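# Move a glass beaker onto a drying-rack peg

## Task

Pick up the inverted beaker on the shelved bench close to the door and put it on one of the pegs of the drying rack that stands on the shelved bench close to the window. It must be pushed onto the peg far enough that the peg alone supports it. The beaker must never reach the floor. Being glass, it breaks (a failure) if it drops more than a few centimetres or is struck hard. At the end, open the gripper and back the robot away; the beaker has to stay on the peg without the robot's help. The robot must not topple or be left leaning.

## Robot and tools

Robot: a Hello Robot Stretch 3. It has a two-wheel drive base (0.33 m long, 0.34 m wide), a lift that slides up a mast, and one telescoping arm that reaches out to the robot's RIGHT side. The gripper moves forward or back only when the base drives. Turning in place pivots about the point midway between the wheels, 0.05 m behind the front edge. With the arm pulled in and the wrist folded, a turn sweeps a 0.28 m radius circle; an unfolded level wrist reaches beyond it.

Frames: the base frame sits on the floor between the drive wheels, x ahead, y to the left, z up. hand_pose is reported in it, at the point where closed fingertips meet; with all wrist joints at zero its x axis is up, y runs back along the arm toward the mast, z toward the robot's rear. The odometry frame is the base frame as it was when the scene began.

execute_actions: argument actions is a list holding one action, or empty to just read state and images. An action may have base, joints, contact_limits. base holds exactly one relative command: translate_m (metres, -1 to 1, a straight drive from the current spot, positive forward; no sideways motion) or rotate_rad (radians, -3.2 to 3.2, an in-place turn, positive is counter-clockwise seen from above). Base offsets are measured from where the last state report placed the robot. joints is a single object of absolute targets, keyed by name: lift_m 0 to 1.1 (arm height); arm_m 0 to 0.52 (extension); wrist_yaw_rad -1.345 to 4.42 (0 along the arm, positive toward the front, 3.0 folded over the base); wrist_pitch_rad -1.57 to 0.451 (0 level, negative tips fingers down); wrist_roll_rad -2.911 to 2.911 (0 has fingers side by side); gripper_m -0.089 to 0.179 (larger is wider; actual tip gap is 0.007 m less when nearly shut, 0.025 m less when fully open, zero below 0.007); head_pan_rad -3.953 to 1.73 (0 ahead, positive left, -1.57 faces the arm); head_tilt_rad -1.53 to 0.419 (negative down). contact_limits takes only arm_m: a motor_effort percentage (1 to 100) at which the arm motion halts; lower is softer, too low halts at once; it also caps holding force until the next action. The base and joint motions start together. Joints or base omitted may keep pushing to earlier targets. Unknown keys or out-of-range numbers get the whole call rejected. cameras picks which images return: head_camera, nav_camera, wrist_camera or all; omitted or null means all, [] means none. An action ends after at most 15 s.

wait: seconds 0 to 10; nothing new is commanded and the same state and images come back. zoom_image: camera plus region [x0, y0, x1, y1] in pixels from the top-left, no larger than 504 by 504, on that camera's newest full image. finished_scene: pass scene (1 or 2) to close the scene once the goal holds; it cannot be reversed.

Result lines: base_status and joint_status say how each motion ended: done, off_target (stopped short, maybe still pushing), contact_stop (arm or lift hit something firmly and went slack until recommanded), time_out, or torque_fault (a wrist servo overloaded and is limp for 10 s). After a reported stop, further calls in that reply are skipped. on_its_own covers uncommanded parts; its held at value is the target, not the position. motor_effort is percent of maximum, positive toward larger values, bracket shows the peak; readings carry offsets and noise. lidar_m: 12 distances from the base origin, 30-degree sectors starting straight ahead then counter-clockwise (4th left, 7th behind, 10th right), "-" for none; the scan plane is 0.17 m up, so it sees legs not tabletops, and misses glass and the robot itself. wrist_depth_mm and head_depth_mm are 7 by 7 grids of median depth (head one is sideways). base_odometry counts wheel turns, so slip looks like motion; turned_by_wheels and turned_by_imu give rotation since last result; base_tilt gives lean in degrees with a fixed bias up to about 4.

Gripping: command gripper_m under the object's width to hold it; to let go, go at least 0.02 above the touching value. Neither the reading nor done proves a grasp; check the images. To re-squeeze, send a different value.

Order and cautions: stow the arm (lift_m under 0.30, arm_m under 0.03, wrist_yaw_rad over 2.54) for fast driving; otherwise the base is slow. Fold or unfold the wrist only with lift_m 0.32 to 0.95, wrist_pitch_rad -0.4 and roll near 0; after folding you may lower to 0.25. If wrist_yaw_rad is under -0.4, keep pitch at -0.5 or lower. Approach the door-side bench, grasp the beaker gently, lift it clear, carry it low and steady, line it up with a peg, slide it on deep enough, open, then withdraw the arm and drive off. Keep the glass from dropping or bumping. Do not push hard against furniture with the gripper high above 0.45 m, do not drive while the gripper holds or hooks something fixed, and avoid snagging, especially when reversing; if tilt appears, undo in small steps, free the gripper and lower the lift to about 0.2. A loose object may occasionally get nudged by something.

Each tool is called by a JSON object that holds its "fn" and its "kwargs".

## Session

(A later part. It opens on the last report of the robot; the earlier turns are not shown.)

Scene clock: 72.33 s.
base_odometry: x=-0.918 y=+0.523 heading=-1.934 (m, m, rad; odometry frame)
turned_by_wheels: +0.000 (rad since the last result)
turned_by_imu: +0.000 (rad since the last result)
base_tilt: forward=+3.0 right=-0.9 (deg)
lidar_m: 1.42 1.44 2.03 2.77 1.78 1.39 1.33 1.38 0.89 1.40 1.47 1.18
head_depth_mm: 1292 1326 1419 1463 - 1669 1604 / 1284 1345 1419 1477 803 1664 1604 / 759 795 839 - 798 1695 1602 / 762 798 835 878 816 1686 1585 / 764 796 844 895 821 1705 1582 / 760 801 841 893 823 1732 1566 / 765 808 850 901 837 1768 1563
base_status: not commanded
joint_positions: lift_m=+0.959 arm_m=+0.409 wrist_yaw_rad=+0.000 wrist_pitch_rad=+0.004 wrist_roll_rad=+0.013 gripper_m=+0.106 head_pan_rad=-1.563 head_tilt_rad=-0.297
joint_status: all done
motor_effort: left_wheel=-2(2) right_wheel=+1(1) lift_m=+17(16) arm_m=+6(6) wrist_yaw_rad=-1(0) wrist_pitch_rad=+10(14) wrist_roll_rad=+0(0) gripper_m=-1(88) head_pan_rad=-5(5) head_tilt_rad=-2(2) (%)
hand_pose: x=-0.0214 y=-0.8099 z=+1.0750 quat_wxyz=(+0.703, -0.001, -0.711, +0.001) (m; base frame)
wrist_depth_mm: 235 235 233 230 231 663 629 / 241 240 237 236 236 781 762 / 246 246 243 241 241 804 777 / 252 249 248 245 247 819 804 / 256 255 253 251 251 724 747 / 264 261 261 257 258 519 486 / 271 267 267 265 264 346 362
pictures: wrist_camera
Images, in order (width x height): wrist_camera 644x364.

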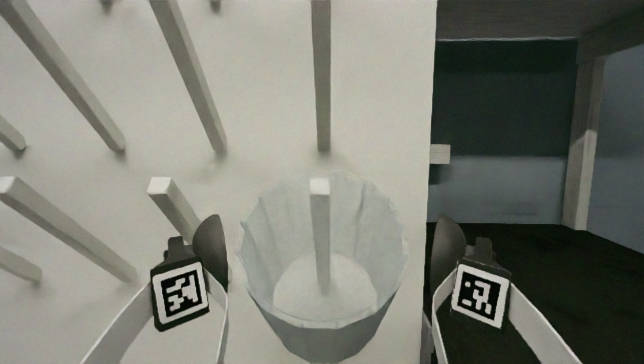

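{"fn": "execute_actions", "kwargs": {"actions": [{"joints": {"arm_m": 0.17}}], "cameras": ["wrist_camera", "head_camera"]}}

Scene clock: 75.60 s.
base_odometry: x=-0.918 y=+0.523 heading=-1.934 (m, m, rad; odometry frame)
turned_by_wheels: +0.000 (rad since the last result)
turned_by_imu: +0.000 (rad since the last result)
base_tilt: forward=+3.0 right=-0.9 (deg)
lidar_m: 1.42 1.44 2.03 2.78 1.78 1.38 1.33 1.37 0.89 1.40 1.47 1.18
head_depth_mm: 1296 1342 1423 1372 965 - 1526 / 1291 1349 1416 1348 - - 1519 / 760 789 835 892 - - 1503 / 762 799 834 883 816 1715 1566 / 764 799 844 890 821 1719 1572 / 765 806 843 896 824 1722 1581 / 762 804 849 900 843 1756 1572
base_status: not commanded
joint_positions: lift_m=+0.959 arm_m=+0.170 wrist_yaw_rad=+0.000 wrist_pitch_rad=+0.006 wrist_roll_rad=+0.013 gripper_m=+0.106 head_pan_rad=-1.563 head_tilt_rad=-0.297
joint_status: all done
motor_effort: left_wheel=-2(2) right_wheel=+0(1) lift_m=+16(16) arm_m=-7(10) wrist_yaw_rad=+0(1) wrist_pitch_rad=+10(10) wrist_roll_rad=+0(0) gripper_m=+0(1) head_pan_rad=-5(5) head_tilt_rad=-2(2) (%)
hand_pose: x=-0.0214 y=-0.5717 z=+1.0753 quat_wxyz=(+0.703, -0.002, -0.711, +0.002) (m; base frame)
wrist_depth_mm: 772 458 454 452 813 808 955 / 931 467 461 457 - - - / - 474 474 474 - - - / - 488 483 483 - - - / 695 497 494 487 732 743 - / 464 501 476 483 487 524 488 / 366 364 362 364 367 347 362
pictures: head_camera (sideways: a quarter turn clockwise sets it upright), wrist_camera
Images, in order (width x height): head_camera 896x504, wrist_camera 644x364.

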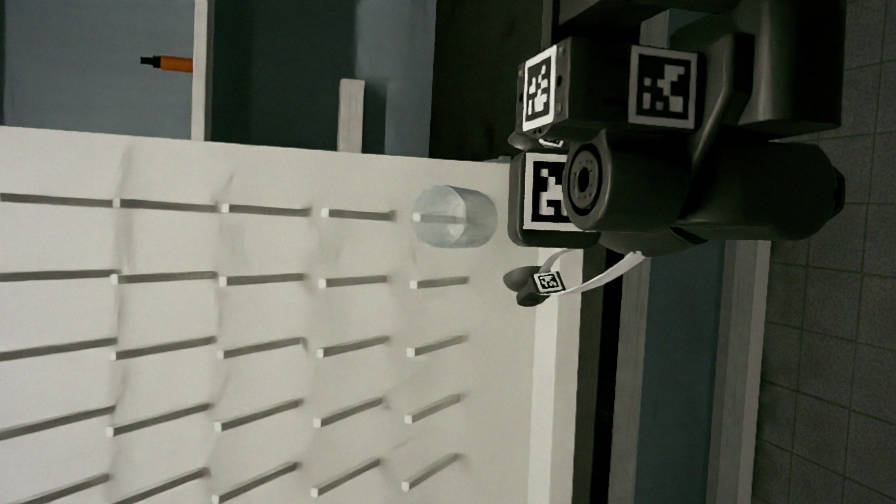

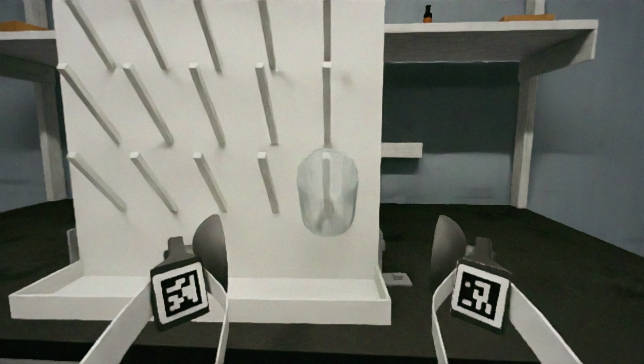

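{"fn": "finished_scene", "kwargs": {"scene": 2}}

The scene is finished: the task was done.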